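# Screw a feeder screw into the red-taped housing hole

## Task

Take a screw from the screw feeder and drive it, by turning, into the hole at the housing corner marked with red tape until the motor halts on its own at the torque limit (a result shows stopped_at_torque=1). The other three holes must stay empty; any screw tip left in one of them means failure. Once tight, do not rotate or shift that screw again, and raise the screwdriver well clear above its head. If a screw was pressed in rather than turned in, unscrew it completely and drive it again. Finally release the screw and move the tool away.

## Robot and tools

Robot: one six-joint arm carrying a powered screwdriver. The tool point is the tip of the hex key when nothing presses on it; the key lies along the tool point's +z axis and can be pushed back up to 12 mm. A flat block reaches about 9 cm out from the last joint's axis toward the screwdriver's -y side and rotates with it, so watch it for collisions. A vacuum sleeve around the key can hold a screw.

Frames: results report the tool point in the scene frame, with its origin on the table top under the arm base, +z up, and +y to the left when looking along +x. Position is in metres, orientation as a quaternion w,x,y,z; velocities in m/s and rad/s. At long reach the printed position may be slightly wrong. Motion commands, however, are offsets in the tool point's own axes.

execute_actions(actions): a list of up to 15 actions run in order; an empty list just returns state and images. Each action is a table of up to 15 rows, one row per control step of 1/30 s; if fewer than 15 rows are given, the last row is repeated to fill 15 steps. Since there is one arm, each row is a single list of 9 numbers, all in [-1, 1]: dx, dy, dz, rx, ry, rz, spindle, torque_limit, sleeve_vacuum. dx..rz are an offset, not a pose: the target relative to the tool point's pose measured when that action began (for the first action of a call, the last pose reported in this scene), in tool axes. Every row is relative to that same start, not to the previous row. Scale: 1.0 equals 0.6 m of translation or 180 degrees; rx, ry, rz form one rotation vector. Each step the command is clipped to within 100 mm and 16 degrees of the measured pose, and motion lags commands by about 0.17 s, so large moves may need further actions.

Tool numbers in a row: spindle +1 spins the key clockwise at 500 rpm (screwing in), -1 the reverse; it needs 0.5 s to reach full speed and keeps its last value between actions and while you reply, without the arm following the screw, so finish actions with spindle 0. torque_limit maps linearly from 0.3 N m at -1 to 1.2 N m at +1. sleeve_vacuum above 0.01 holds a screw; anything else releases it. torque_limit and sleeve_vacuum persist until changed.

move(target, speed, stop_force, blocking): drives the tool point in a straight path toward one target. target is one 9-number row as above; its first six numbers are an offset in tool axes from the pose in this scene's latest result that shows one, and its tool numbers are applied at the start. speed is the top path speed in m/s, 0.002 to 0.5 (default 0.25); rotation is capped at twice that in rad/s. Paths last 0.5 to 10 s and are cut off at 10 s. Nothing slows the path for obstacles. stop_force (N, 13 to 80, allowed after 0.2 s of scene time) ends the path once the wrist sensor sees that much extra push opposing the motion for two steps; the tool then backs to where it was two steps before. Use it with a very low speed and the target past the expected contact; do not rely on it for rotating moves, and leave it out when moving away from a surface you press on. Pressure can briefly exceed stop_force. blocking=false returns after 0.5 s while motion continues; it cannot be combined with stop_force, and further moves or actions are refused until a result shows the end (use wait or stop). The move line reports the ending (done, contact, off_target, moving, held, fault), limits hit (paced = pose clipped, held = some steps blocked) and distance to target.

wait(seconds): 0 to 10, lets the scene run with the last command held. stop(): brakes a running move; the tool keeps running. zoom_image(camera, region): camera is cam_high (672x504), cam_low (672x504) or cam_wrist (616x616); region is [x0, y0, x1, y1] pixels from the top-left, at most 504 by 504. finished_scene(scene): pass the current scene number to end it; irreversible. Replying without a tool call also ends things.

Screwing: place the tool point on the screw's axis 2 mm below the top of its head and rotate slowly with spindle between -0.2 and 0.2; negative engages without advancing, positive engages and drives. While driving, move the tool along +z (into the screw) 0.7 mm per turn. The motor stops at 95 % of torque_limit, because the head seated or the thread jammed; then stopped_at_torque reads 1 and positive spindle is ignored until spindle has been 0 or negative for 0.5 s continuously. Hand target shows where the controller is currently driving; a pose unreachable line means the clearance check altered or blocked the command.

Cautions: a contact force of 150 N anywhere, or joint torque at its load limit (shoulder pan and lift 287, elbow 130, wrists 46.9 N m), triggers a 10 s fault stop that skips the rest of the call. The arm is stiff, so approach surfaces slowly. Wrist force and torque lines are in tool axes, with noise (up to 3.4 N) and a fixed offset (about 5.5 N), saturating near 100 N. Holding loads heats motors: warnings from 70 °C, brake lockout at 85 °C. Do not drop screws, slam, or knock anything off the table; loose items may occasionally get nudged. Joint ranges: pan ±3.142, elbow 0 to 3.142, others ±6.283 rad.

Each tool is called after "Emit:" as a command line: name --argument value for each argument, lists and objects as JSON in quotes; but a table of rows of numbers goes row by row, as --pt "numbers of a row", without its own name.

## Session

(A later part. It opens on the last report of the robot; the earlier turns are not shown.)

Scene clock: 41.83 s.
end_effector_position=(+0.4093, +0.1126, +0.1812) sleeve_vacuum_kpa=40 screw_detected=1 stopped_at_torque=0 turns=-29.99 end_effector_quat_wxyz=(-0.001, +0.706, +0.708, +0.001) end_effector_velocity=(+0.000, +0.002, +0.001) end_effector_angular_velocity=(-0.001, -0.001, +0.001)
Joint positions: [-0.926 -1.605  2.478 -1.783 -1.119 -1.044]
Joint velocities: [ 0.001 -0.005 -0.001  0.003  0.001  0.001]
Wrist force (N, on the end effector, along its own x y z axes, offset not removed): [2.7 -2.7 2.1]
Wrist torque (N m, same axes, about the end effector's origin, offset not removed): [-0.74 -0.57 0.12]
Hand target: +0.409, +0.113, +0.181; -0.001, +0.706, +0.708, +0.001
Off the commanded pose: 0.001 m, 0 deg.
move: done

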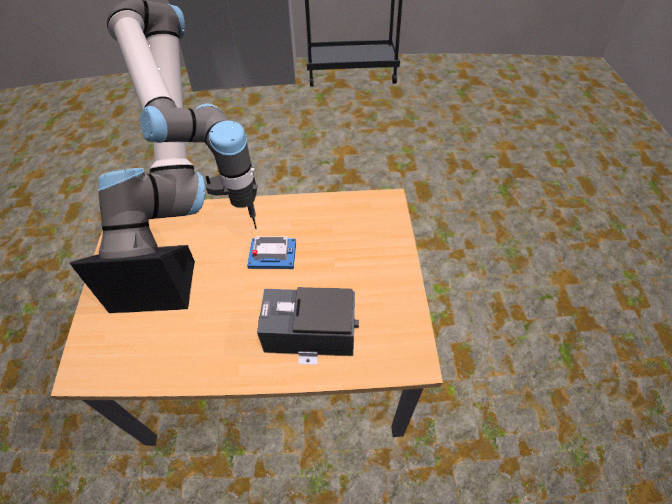

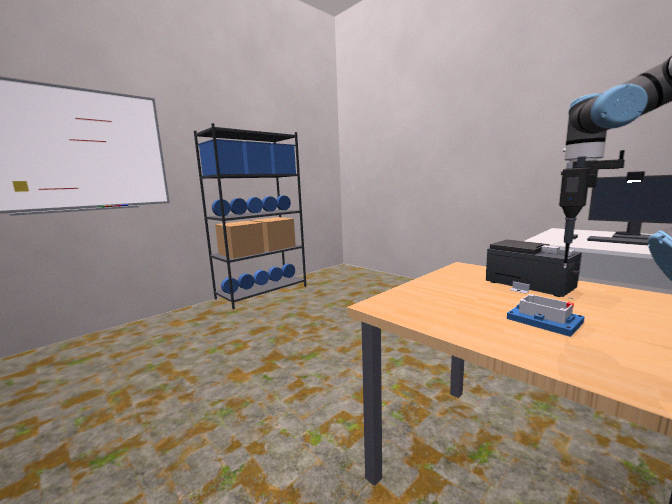

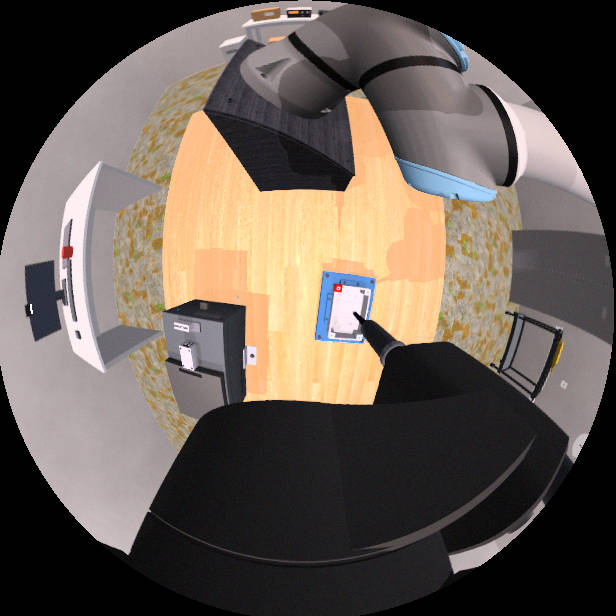

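Emit:
move --target '[0.0173,-0.017,0.125,0,0,0,0,-1,1]' --speed 0.1

Emit:
zoom_image --camera "cam_wrist" --region '[310,270,390,350]'

Scene clock: 43.97 s.
end_effector_position=(+0.3992, +0.1231, +0.1063) sleeve_vacuum_kpa=40 screw_detected=1 stopped_at_torque=0 turns=-29.99 end_effector_quat_wxyz=(-0.001, +0.706, +0.708, +0.001) end_effector_velocity=(+0.000, -0.000, -0.002) end_effector_angular_velocity=(-0.001, +0.001, +0.002)
Joint positions: [-0.851 -1.562  2.582 -1.961 -1.074 -0.976]
Joint velocities: [ 0.004  0.003  0.002 -0.007  0.001  0.002]
Wrist force (N, on the end effector, along its own x y z axes, offset not removed): [2.3 -1.5 1.2]
Wrist torque (N m, same axes, about the end effector's origin, offset not removed): [-0.44 -0.41 0.05]
Hand target: +0.399, +0.123, +0.106; -0.001, +0.706, +0.708, +0.001
Off the commanded pose: 0.000 m, 0 deg.
move: done

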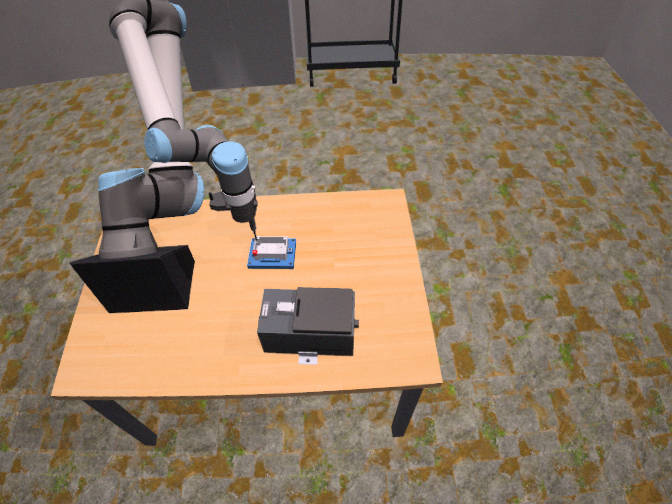

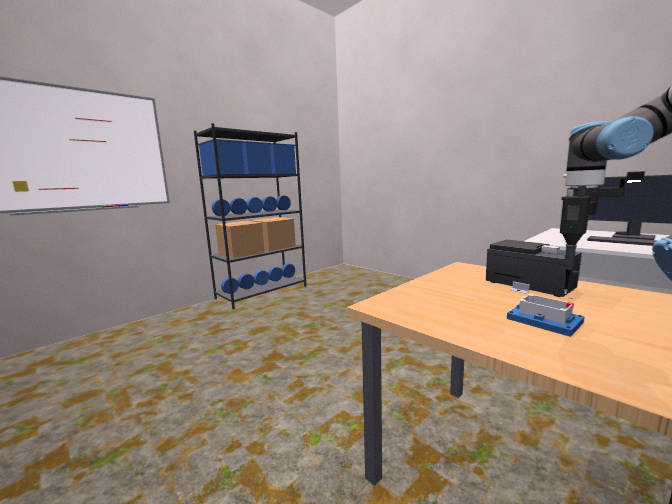

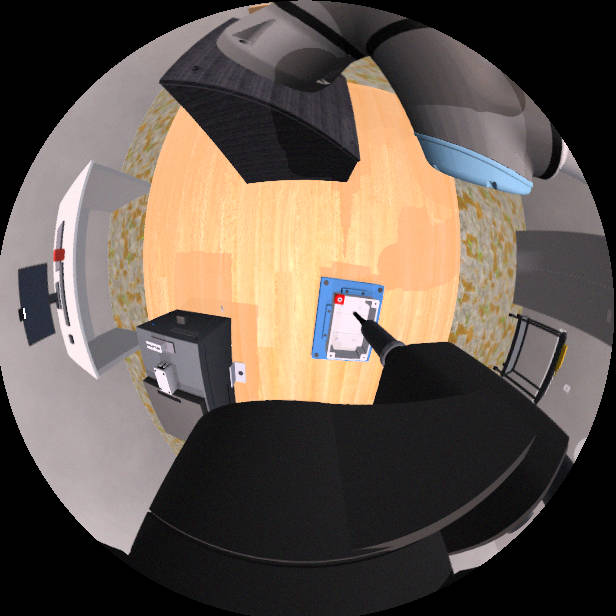

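Region (310, 270, 390, 350) of cam_wrist's 616x616 image, scaled by 6.300, with more detail than that image has.

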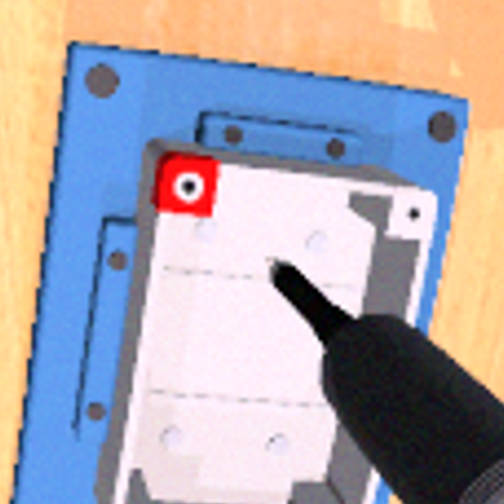

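Emit:
move --target '[-0.0025,-0.0025,0.052,0,0,0,0,-1,1]' --speed 0.05

Emit:
zoom_image --camera "cam_wrist" --region '[320,280,380,340]'

Scene clock: 46.03 s.
end_effector_position=(+0.3977, +0.1217, +0.0753) sleeve_vacuum_kpa=40 screw_detected=1 stopped_at_torque=0 turns=-29.99 end_effector_quat_wxyz=(-0.000, +0.706, +0.708, +0.001) end_effector_velocity=(-0.001, +0.001, -0.002) end_effector_angular_velocity=(+0.001, +0.001, -0.000)
Joint positions: [-0.818 -1.512  2.616 -2.06  -1.055 -0.945]
Joint velocities: [ 0.003  0.003  0.002 -0.005  0.001  0.002]
Wrist force (N, on the end effector, along its own x y z axes, offset not removed): [1.0 -2.5 3.5]
Wrist torque (N m, same axes, about the end effector's origin, offset not removed): [-0.76 0.08 0.12]
Hand target: +0.398, +0.122, +0.075; -0.000, +0.706, +0.708, +0.001
Off the commanded pose: 0.000 m, 0 deg.
move: done

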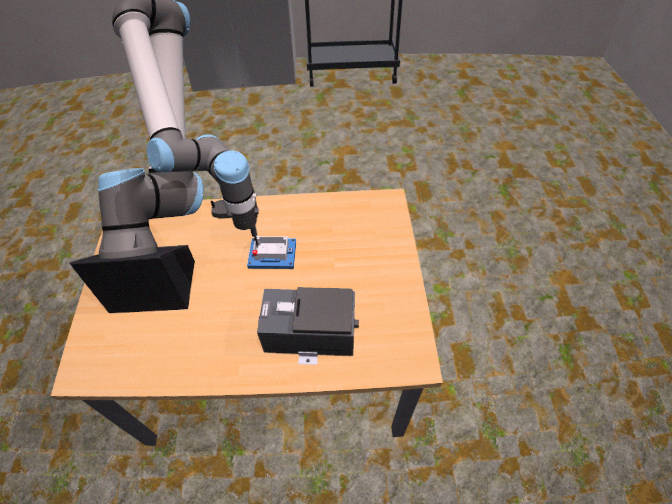

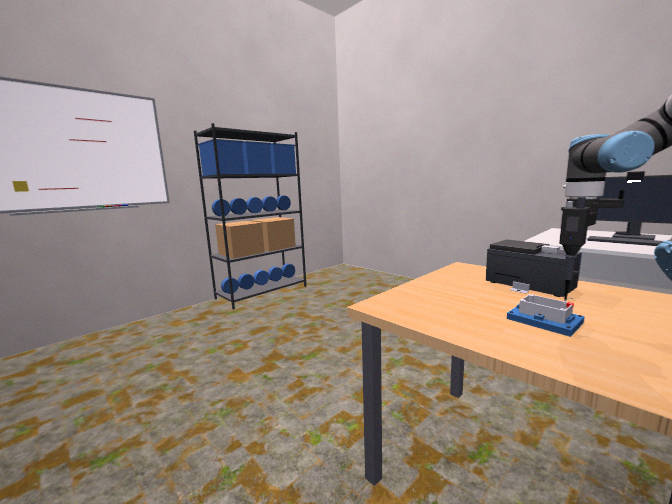

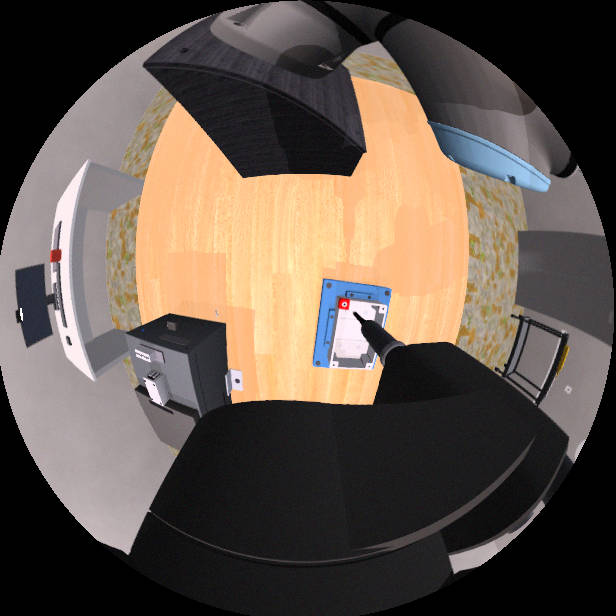

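Region (320, 280, 380, 340) of cam_wrist's 616x616 image, scaled by 8.400, with more detail than that image has.

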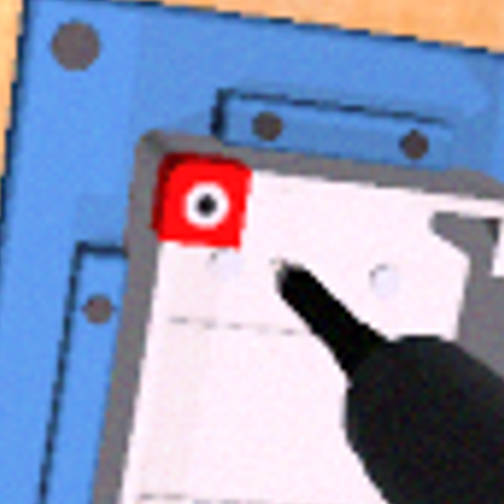

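Emit:
move --target '[-0.0108,-0.0075,0.012,0,0,0,0,-1,1]' --speed 0.02

Emit:
zoom_image --camera "cam_wrist" --region '[330,290,370,330]'

Emit:
zoom_image --camera "cam_high" --region '[235,225,285,270]'

Scene clock: 48.53 s.
end_effector_position=(+0.3933, +0.1153, +0.0681) sleeve_vacuum_kpa=29 screw_detected=0 stopped_at_torque=0 turns=-29.99 end_effector_quat_wxyz=(-0.000, +0.706, +0.708, +0.001) end_effector_velocity=(-0.001, -0.001, -0.001) end_effector_angular_velocity=(+0.001, +0.001, -0.001)
Joint positions: [-0.825 -1.491  2.629 -2.09  -1.059 -0.952]
Joint velocities: [-0.     0.004  0.002 -0.004 -0.    -0.001]
Wrist force (N, on the end effector, along its own x y z axes, offset not removed): [2.8 -2.2 3.5]
Wrist torque (N m, same axes, about the end effector's origin, offset not removed): [-0.60 -0.35 -0.01]
Hand target: +0.393, +0.115, +0.068; -0.000, +0.706, +0.708, +0.001
Off the commanded pose: 0.000 m, 0 deg.
move: done

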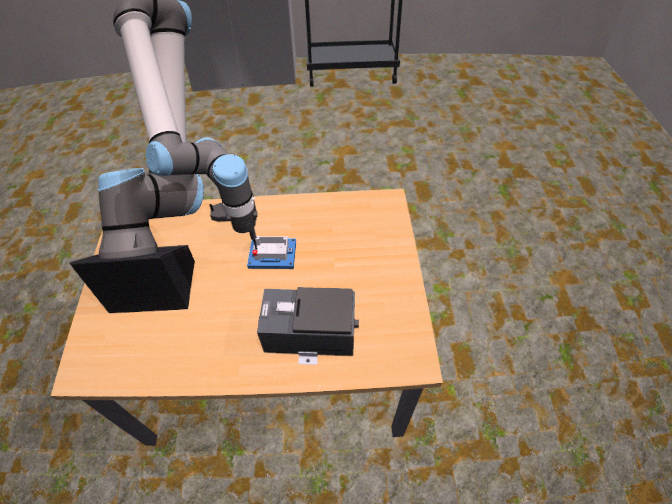

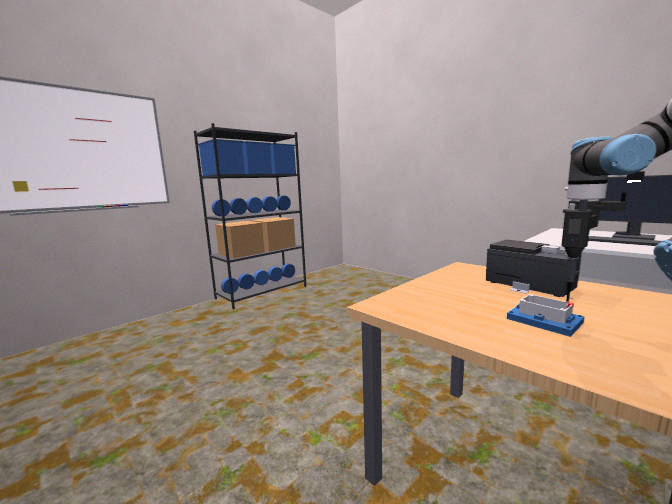

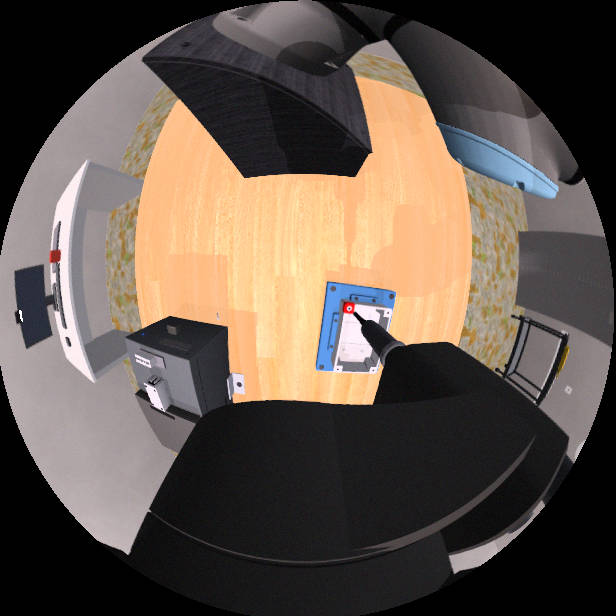

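Region (330, 290, 370, 330) of cam_wrist's 616x616 image, scaled by 12.600, with more detail than that image has.

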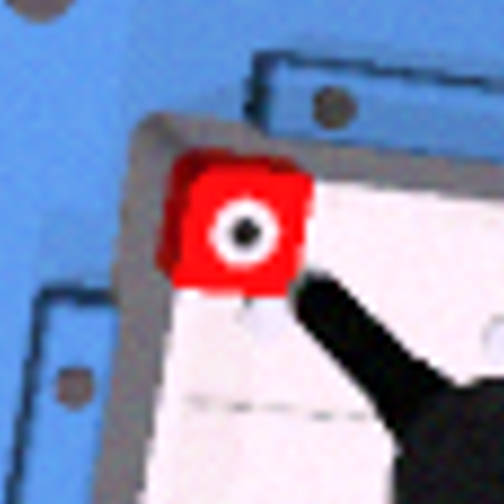

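Region (235, 225, 285, 270) of cam_high's 672x504 image, scaled by 10.080, with more detail than that image has; it fills the top 454 rows of this view, and the rest is white.

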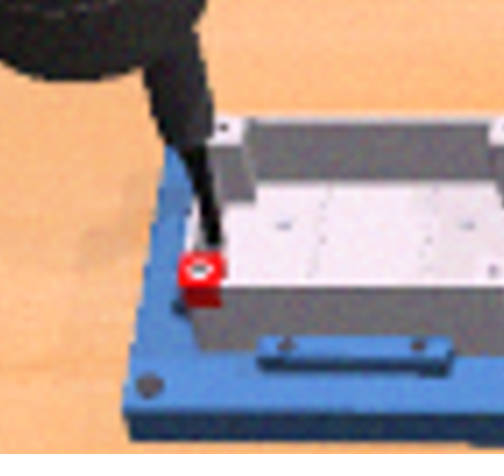

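Emit:
move --target '[0,0,-0.02,0,0,0,0,-1,1]' --speed 0.01

Emit:
zoom_image --camera "cam_wrist" --region '[330,290,370,330]'

Emit:
zoom_image --camera "cam_high" --region '[235,225,285,270]'

Scene clock: 51.00 s.
end_effector_position=(+0.3932, +0.1153, +0.0800) sleeve_vacuum_kpa=40 screw_detected=1 stopped_at_torque=0 turns=-29.99 end_effector_quat_wxyz=(-0.001, +0.706, +0.708, +0.001) end_effector_velocity=(+0.001, -0.001, +0.002) end_effector_angular_velocity=(-0.001, -0.001, +0.001)
Joint positions: [-0.84  -1.513  2.617 -2.05  -1.068 -0.966]
Joint velocities: [-0.002 -0.002 -0.002  0.004 -0.001 -0.001]
Wrist force (N, on the end effector, along its own x y z axes, offset not removed): [1.8 -1.9 3.7]
Wrist torque (N m, same axes, about the end effector's origin, offset not removed): [-0.51 -0.18 0.04]
Hand target: +0.393, +0.115, +0.080; -0.001, +0.706, +0.708, +0.001
Off the commanded pose: 0.000 m, 0 deg.
move: done

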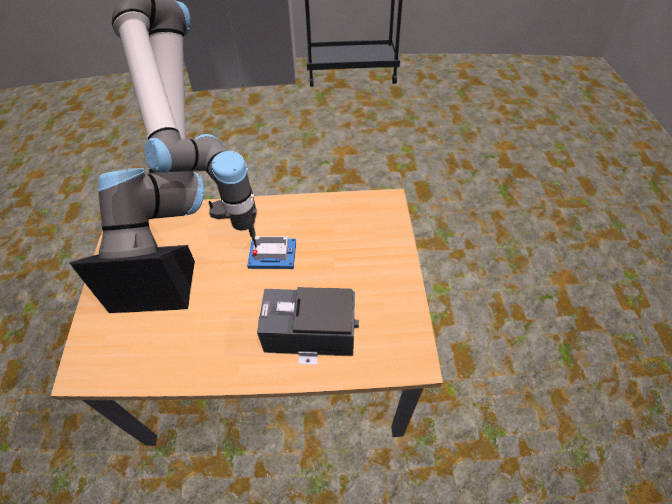

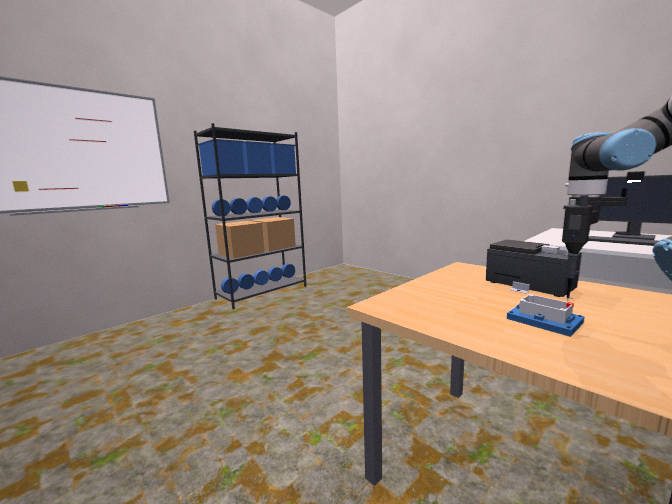

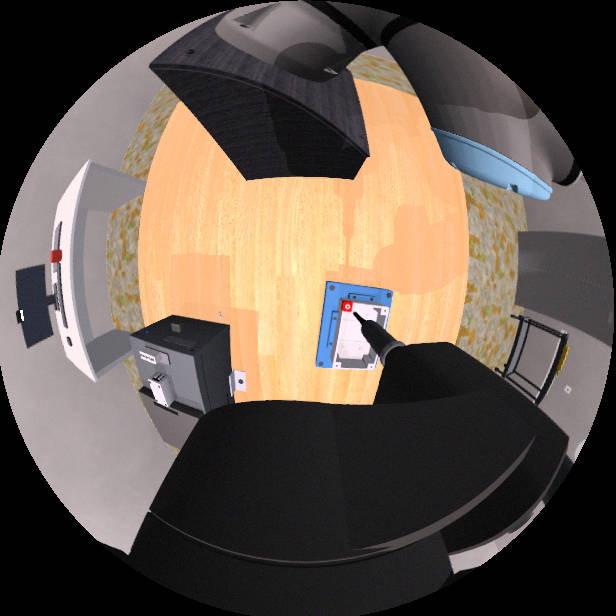

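Region (330, 290, 370, 330) of cam_wrist's 616x616 image, scaled by 12.600, with more detail than that image has.

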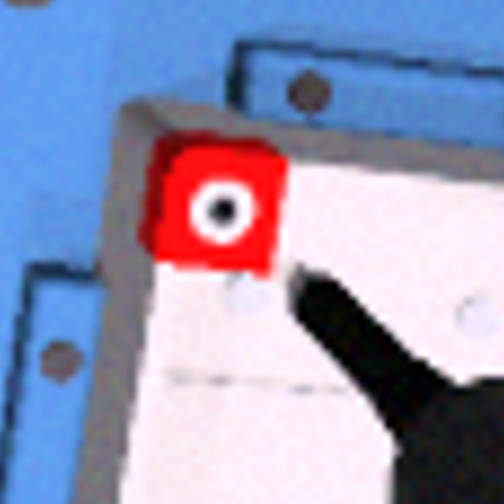

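Region (235, 225, 285, 270) of cam_high's 672x504 image, scaled by 10.080, with more detail than that image has; it fills the top 454 rows of this view, and the rest is white.

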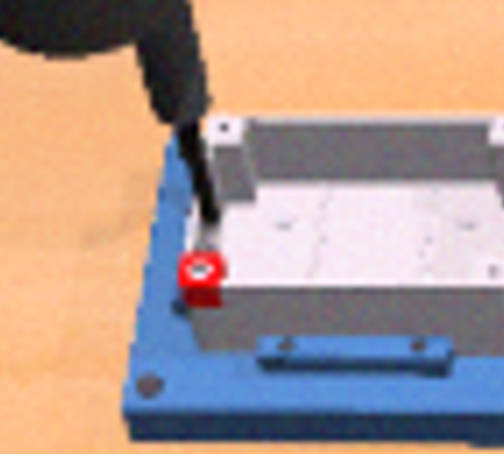

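Emit:
move --target '[-0.0058,-0.004,0.017,0,0,0,0,-1,1]' --speed 0.01

Emit:
zoom_image --camera "cam_wrist" --region '[330,290,370,330]'

Emit:
zoom_image --camera "cam_high" --region '[235,225,285,270]'

Scene clock: 53.70 s.
end_effector_position=(+0.3909, +0.1119, +0.0699) sleeve_vacuum_kpa=40 screw_detected=1 stopped_at_torque=0 turns=-29.99 end_effector_quat_wxyz=(-0.001, +0.706, +0.708, +0.001) end_effector_velocity=(-0.001, +0.000, -0.002) end_effector_angular_velocity=(+0.001, +0.001, +0.000)
Joint positions: [-0.836 -1.49   2.63  -2.087 -1.065 -0.963]
Joint velocities: [ 0.001  0.003  0.002 -0.005  0.001  0.   ]
Wrist force (N, on the end effector, along its own x y z axes, offset not removed): [2.2 -0.1 -4.6]
Wrist torque (N m, same axes, about the end effector's origin, offset not removed): [-0.21 -0.19 -0.06]
Hand target: +0.391, +0.112, +0.070; -0.001, +0.706, +0.708, +0.001
Off the commanded pose: 0.000 m, 0 deg.
move: done

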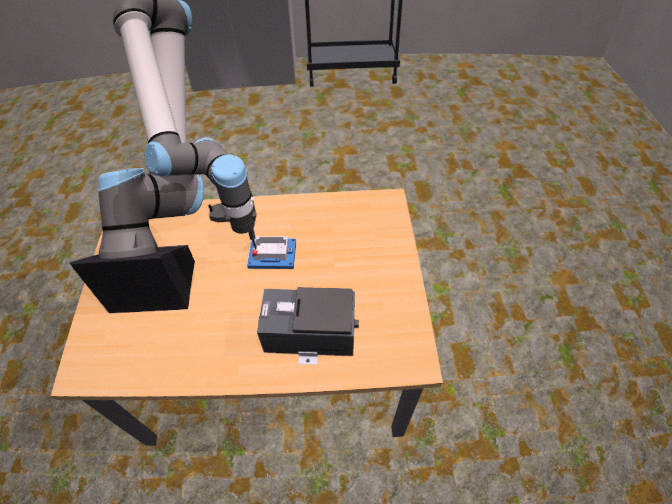

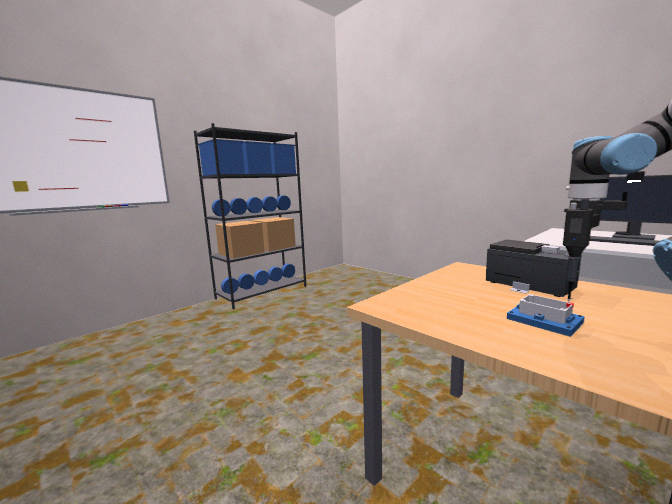

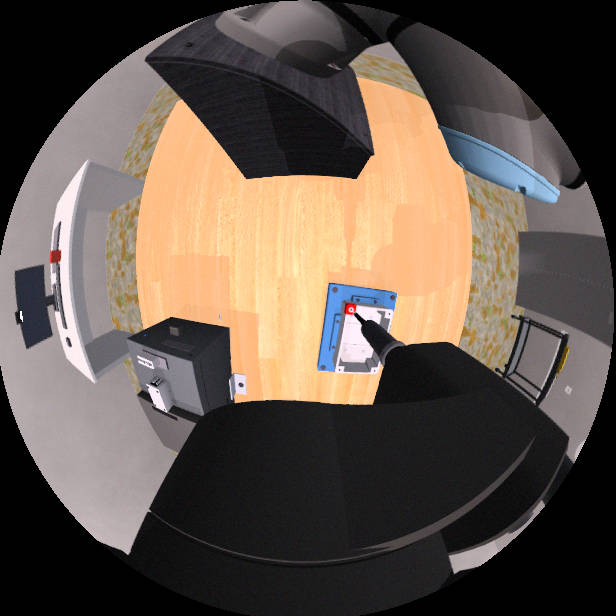

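Region (330, 290, 370, 330) of cam_wrist's 616x616 image, scaled by 12.600, with more detail than that image has.

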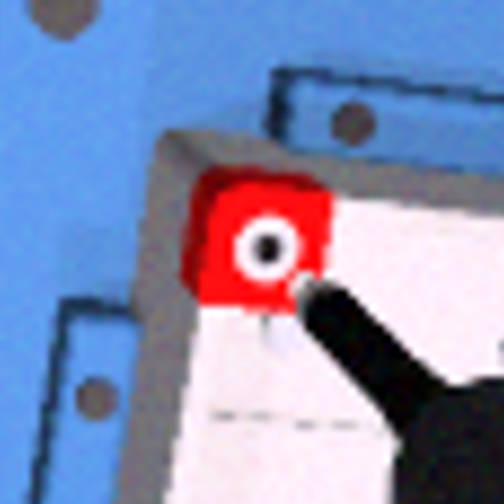

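Region (235, 225, 285, 270) of cam_high's 672x504 image, scaled by 10.080, with more detail than that image has; it fills the top 454 rows of this view, and the rest is white.

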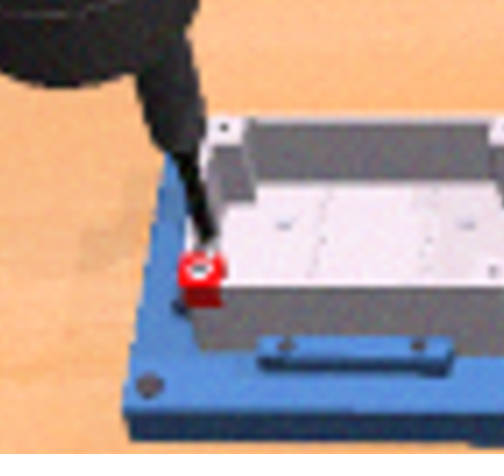

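Emit:
move --target '[0,0,-0.012,0,0,0,0,-1,1]' --speed 0.01

Emit:
move --target '[-0.007,-0.0075,0,0,0,0,0,-1,1]' --speed 0.01

Emit:
zoom_image --camera "cam_wrist" --region '[330,290,370,330]'

Emit:
zoom_image --camera "cam_high" --region '[235,225,285,270]'

Scene clock: 56.20 s.
end_effector_position=(+0.3909, +0.1119, +0.0770) sleeve_vacuum_kpa=40 screw_detected=1 stopped_at_torque=0 turns=-29.99 end_effector_quat_wxyz=(-0.001, +0.706, +0.708, +0.001) end_effector_velocity=(-0.001, +0.001, +0.001) end_effector_angular_velocity=(+0.001, +0.001, -0.001)
Joint positions: [-0.845 -1.503  2.623 -2.064 -1.071 -0.971]
Joint velocities: [-0.001 -0.002 -0.     0.005 -0.001 -0.001]
Wrist force (N, on the end effector, along its own x y z axes, offset not removed): [2.0 -2.3 1.4]
Wrist torque (N m, same axes, about the end effector's origin, offset not removed): [-0.60 -0.31 0.23]
Hand target: +0.391, +0.112, +0.077; -0.001, +0.706, +0.708, +0.001
Off the commanded pose: 0.000 m, 0 deg.
move: done

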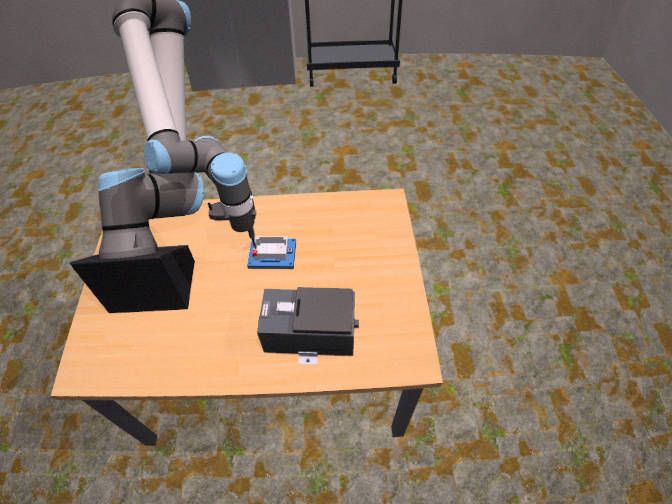

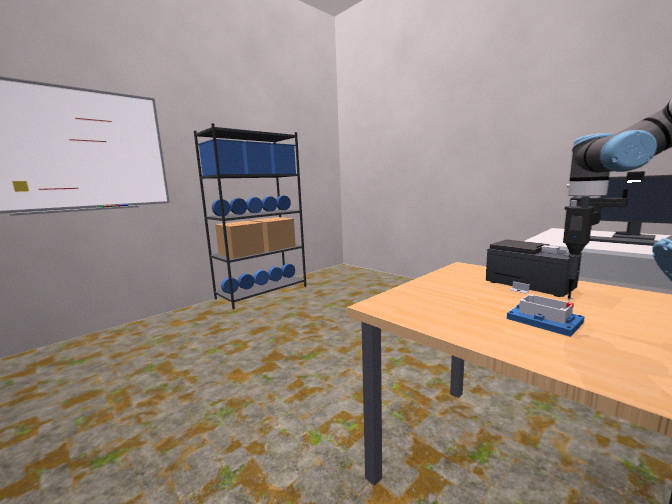

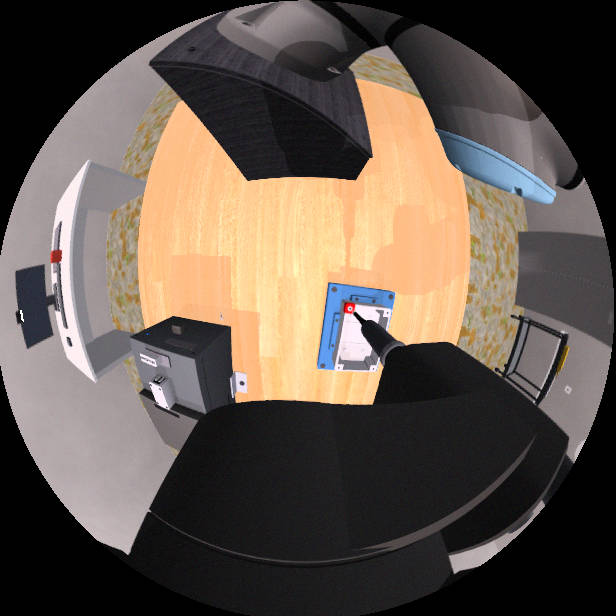

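Scene clock: 57.03 s.
end_effector_position=(+0.3864, +0.1078, +0.0770) sleeve_vacuum_kpa=40 screw_detected=1 stopped_at_torque=0 turns=-29.99 end_effector_quat_wxyz=(-0.001, +0.706, +0.708, +0.001) end_effector_velocity=(-0.000, -0.002, +0.000) end_effector_angular_velocity=(-0.002, -0.002, +0.001)
Joint positions: [-0.859 -1.5    2.629 -2.066 -1.079 -0.983]
Joint velocities: [-0.004 -0.001  0.001 -0.002 -0.002 -0.002]
Wrist force (N, on the end effector, along its own x y z axes, offset not removed): [2.7 -2.9 1.6]
Wrist torque (N m, same axes, about the end effector's origin, offset not removed): [-0.94 -0.50 0.21]
Hand target: +0.386, +0.108, +0.077; -0.001, +0.706, +0.708, +0.001
Off the commanded pose: 0.000 m, 0 deg.
move: done

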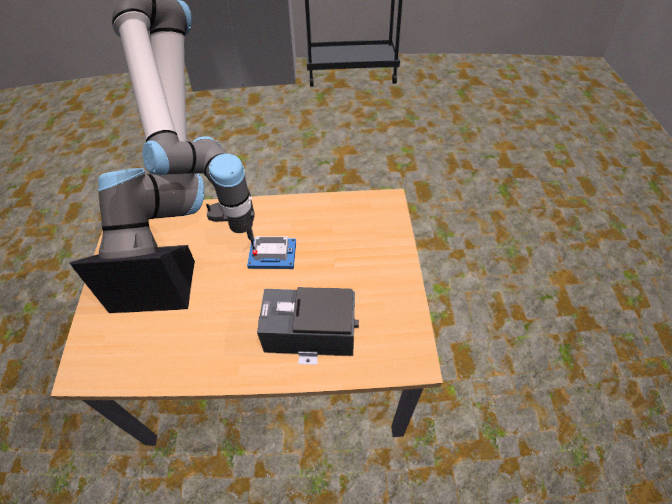

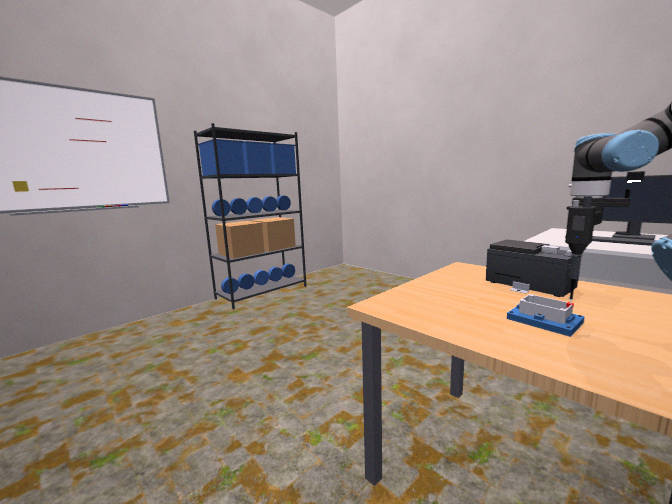

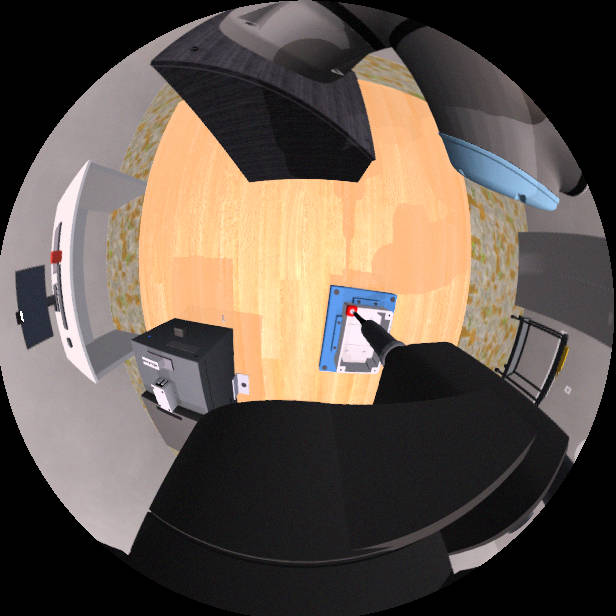

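Region (330, 290, 370, 330) of cam_wrist's 616x616 image, scaled by 12.600, with more detail than that image has.

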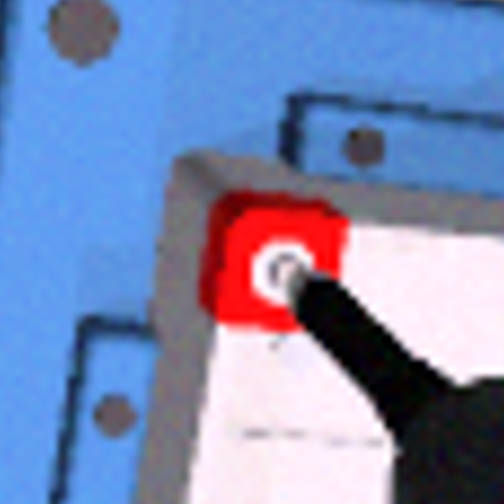

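Region (235, 225, 285, 270) of cam_high's 672x504 image, scaled by 10.080, with more detail than that image has; it fills the top 454 rows of this view, and the rest is white.

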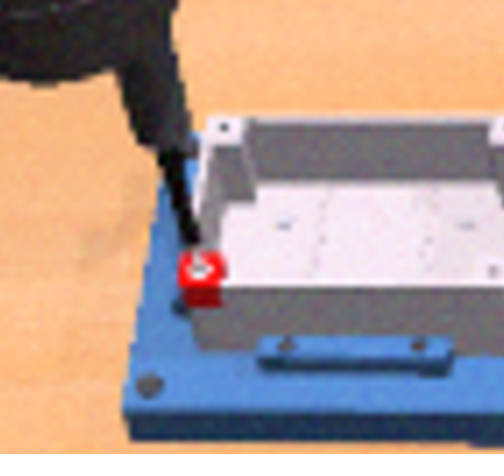

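Emit:
move --target '[0,0.0011,0.008,0,0,0,0,-1,1]' --speed 0.004

Emit:
zoom_image --camera "cam_wrist" --region '[335,295,365,325]'

Scene clock: 59.23 s.
end_effector_position=(+0.3871, +0.1078, +0.0722) sleeve_vacuum_kpa=40 screw_detected=1 stopped_at_torque=0 turns=-29.99 end_effector_quat_wxyz=(-0.001, +0.706, +0.708, +0.001) end_effector_velocity=(+0.001, -0.001, -0.000) end_effector_angular_velocity=(-0.002, -0.001, +0.001)
Joint positions: [-0.852 -1.491  2.633 -2.083 -1.074 -0.977]
Joint velocities: [ 0.     0.     0.    -0.003  0.     0.   ]
Wrist force (N, on the end effector, along its own x y z axes, offset not removed): [2.3 -2.5 -3.3]
Wrist torque (N m, same axes, about the end effector's origin, offset not removed): [-0.42 -0.70 0.13]
Hand target: +0.387, +0.108, +0.072; -0.001, +0.706, +0.708, +0.001
Off the commanded pose: 0.000 m, 0 deg.
move: done

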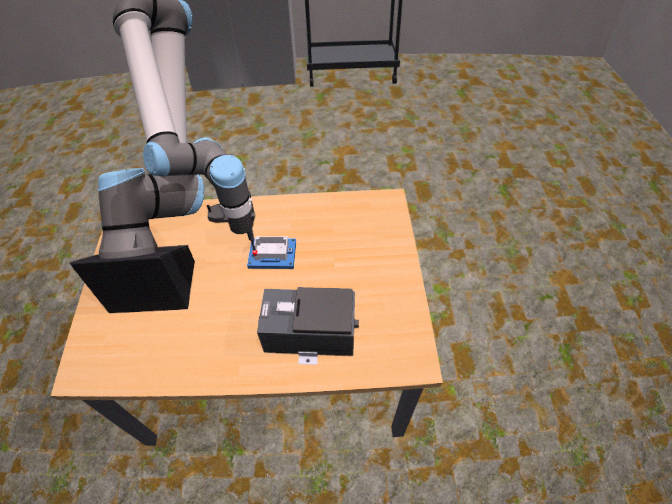

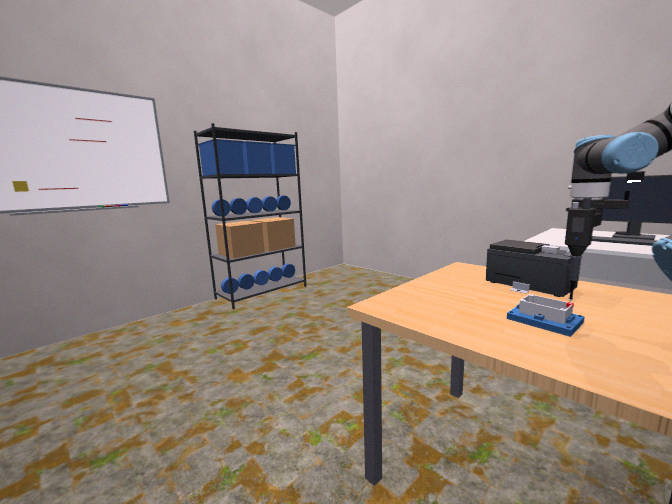

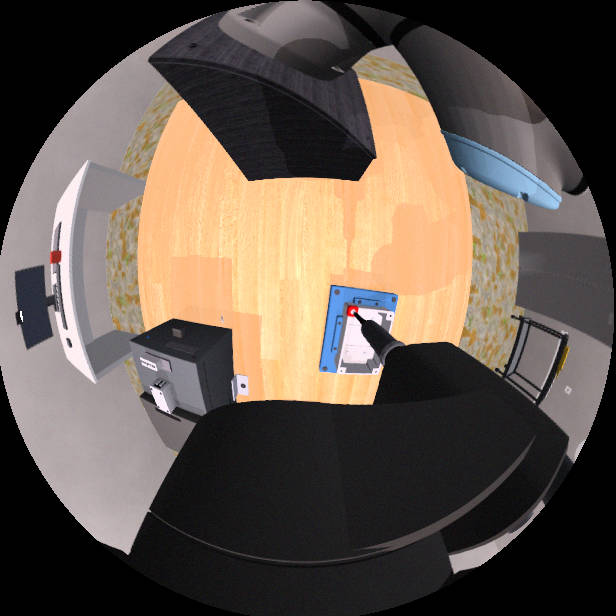

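Region (335, 295, 365, 325) of cam_wrist's 616x616 image, scaled by 16.800, with more detail than that image has.

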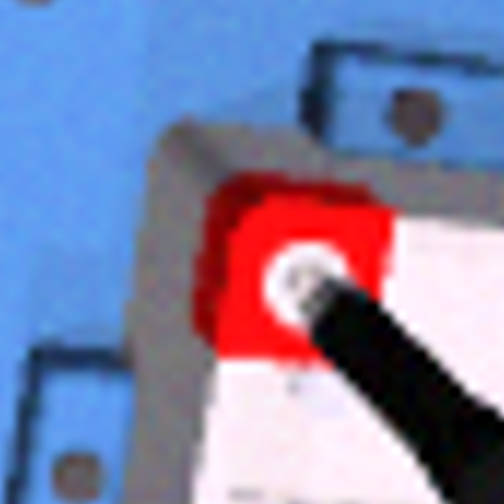

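Contact, looks centered. Start driving.

Emit:
move --target '[0,0,0.005,0,0,0,0.2,-1,1]' --speed 0.002

Emit:
wait --seconds 1

Emit:
zoom_image --camera "cam_wrist" --region '[335,295,365,325]'

Scene clock: 61.97 s.
end_effector_position=(+0.3871, +0.1078, +0.0693) sleeve_vacuum_kpa=39 screw_detected=1 stopped_at_torque=0 turns=-27.21 end_effector_quat_wxyz=(-0.001, +0.706, +0.708, +0.001) end_effector_velocity=(+0.001, -0.001, +0.000) end_effector_angular_velocity=(-0.000, -0.002, -0.001)
Joint positions: [-0.848 -1.485  2.636 -2.093 -1.072 -0.973]
Joint velocities: [-0.002  0.001  0.001 -0.003  0.001  0.   ]
Wrist force (N, on the end effector, along its own x y z axes, offset not removed): [0.6 -5.0 -5.0]
Wrist torque (N m, same axes, about the end effector's origin, offset not removed): [-0.72 -0.92 0.07]
Hand target: +0.387, +0.108, +0.069; -0.001, +0.706, +0.708, +0.001
Off the commanded pose: 0.000 m, 0 deg.
move: done

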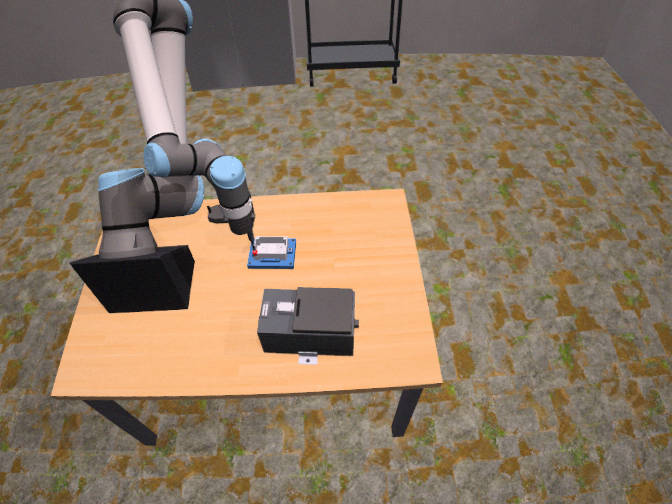

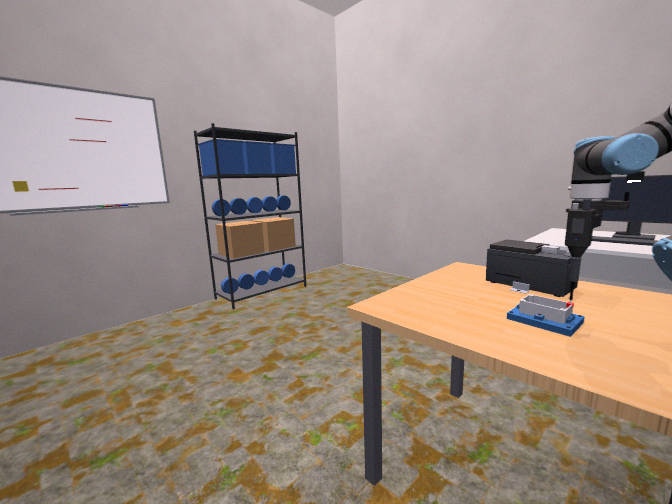

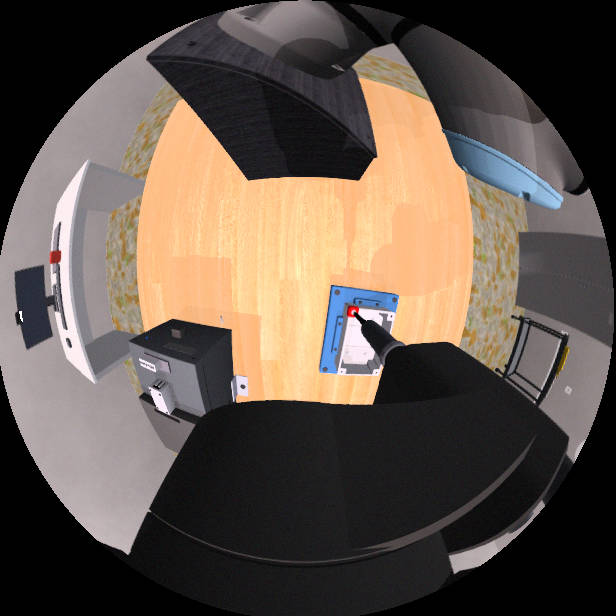

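Scene clock: 62.97 s.
end_effector_position=(+0.3871, +0.1078, +0.0692) sleeve_vacuum_kpa=40 screw_detected=1 stopped_at_torque=0 turns=-25.54 end_effector_quat_wxyz=(-0.001, +0.706, +0.708, +0.001) end_effector_velocity=(+0.000, +0.000, +0.000) end_effector_angular_velocity=(+0.001, -0.001, -0.001)
Joint positions: [-0.848 -1.485  2.636 -2.093 -1.072 -0.973]
Joint velocities: [-0.001  0.     0.    -0.     0.001  0.   ]
Wrist force (N, on the end effector, along its own x y z axes, offset not removed): [-1.0 -5.8 -1.9]
Wrist torque (N m, same axes, about the end effector's origin, offset not removed): [-0.83 -0.41 0.15]
Hand target: +0.387, +0.108, +0.069; -0.001, +0.706, +0.708, +0.001
Off the commanded pose: 0.000 m, 0 deg.
wait: 1.00 s; no rest ("spindle" is on)

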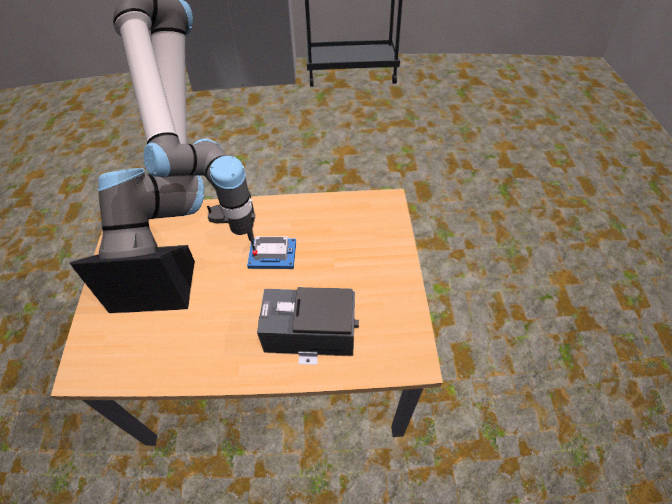

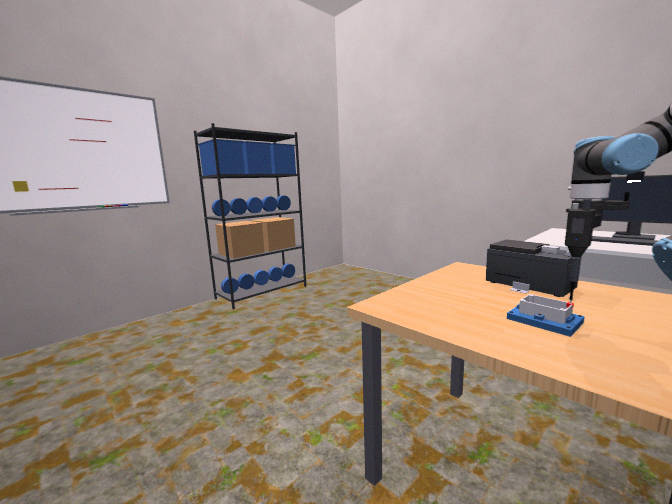

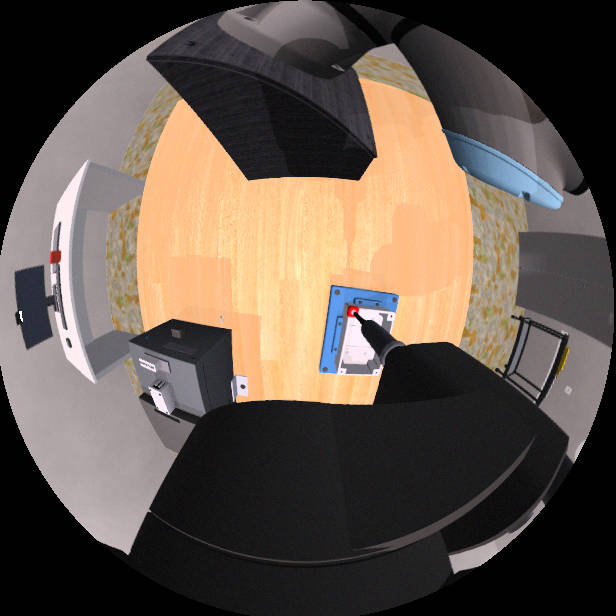

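Region (335, 295, 365, 325) of cam_wrist's 616x616 image, scaled by 16.800, with more detail than that image has.

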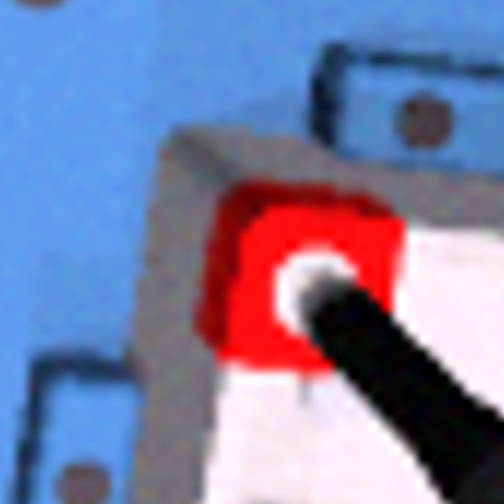

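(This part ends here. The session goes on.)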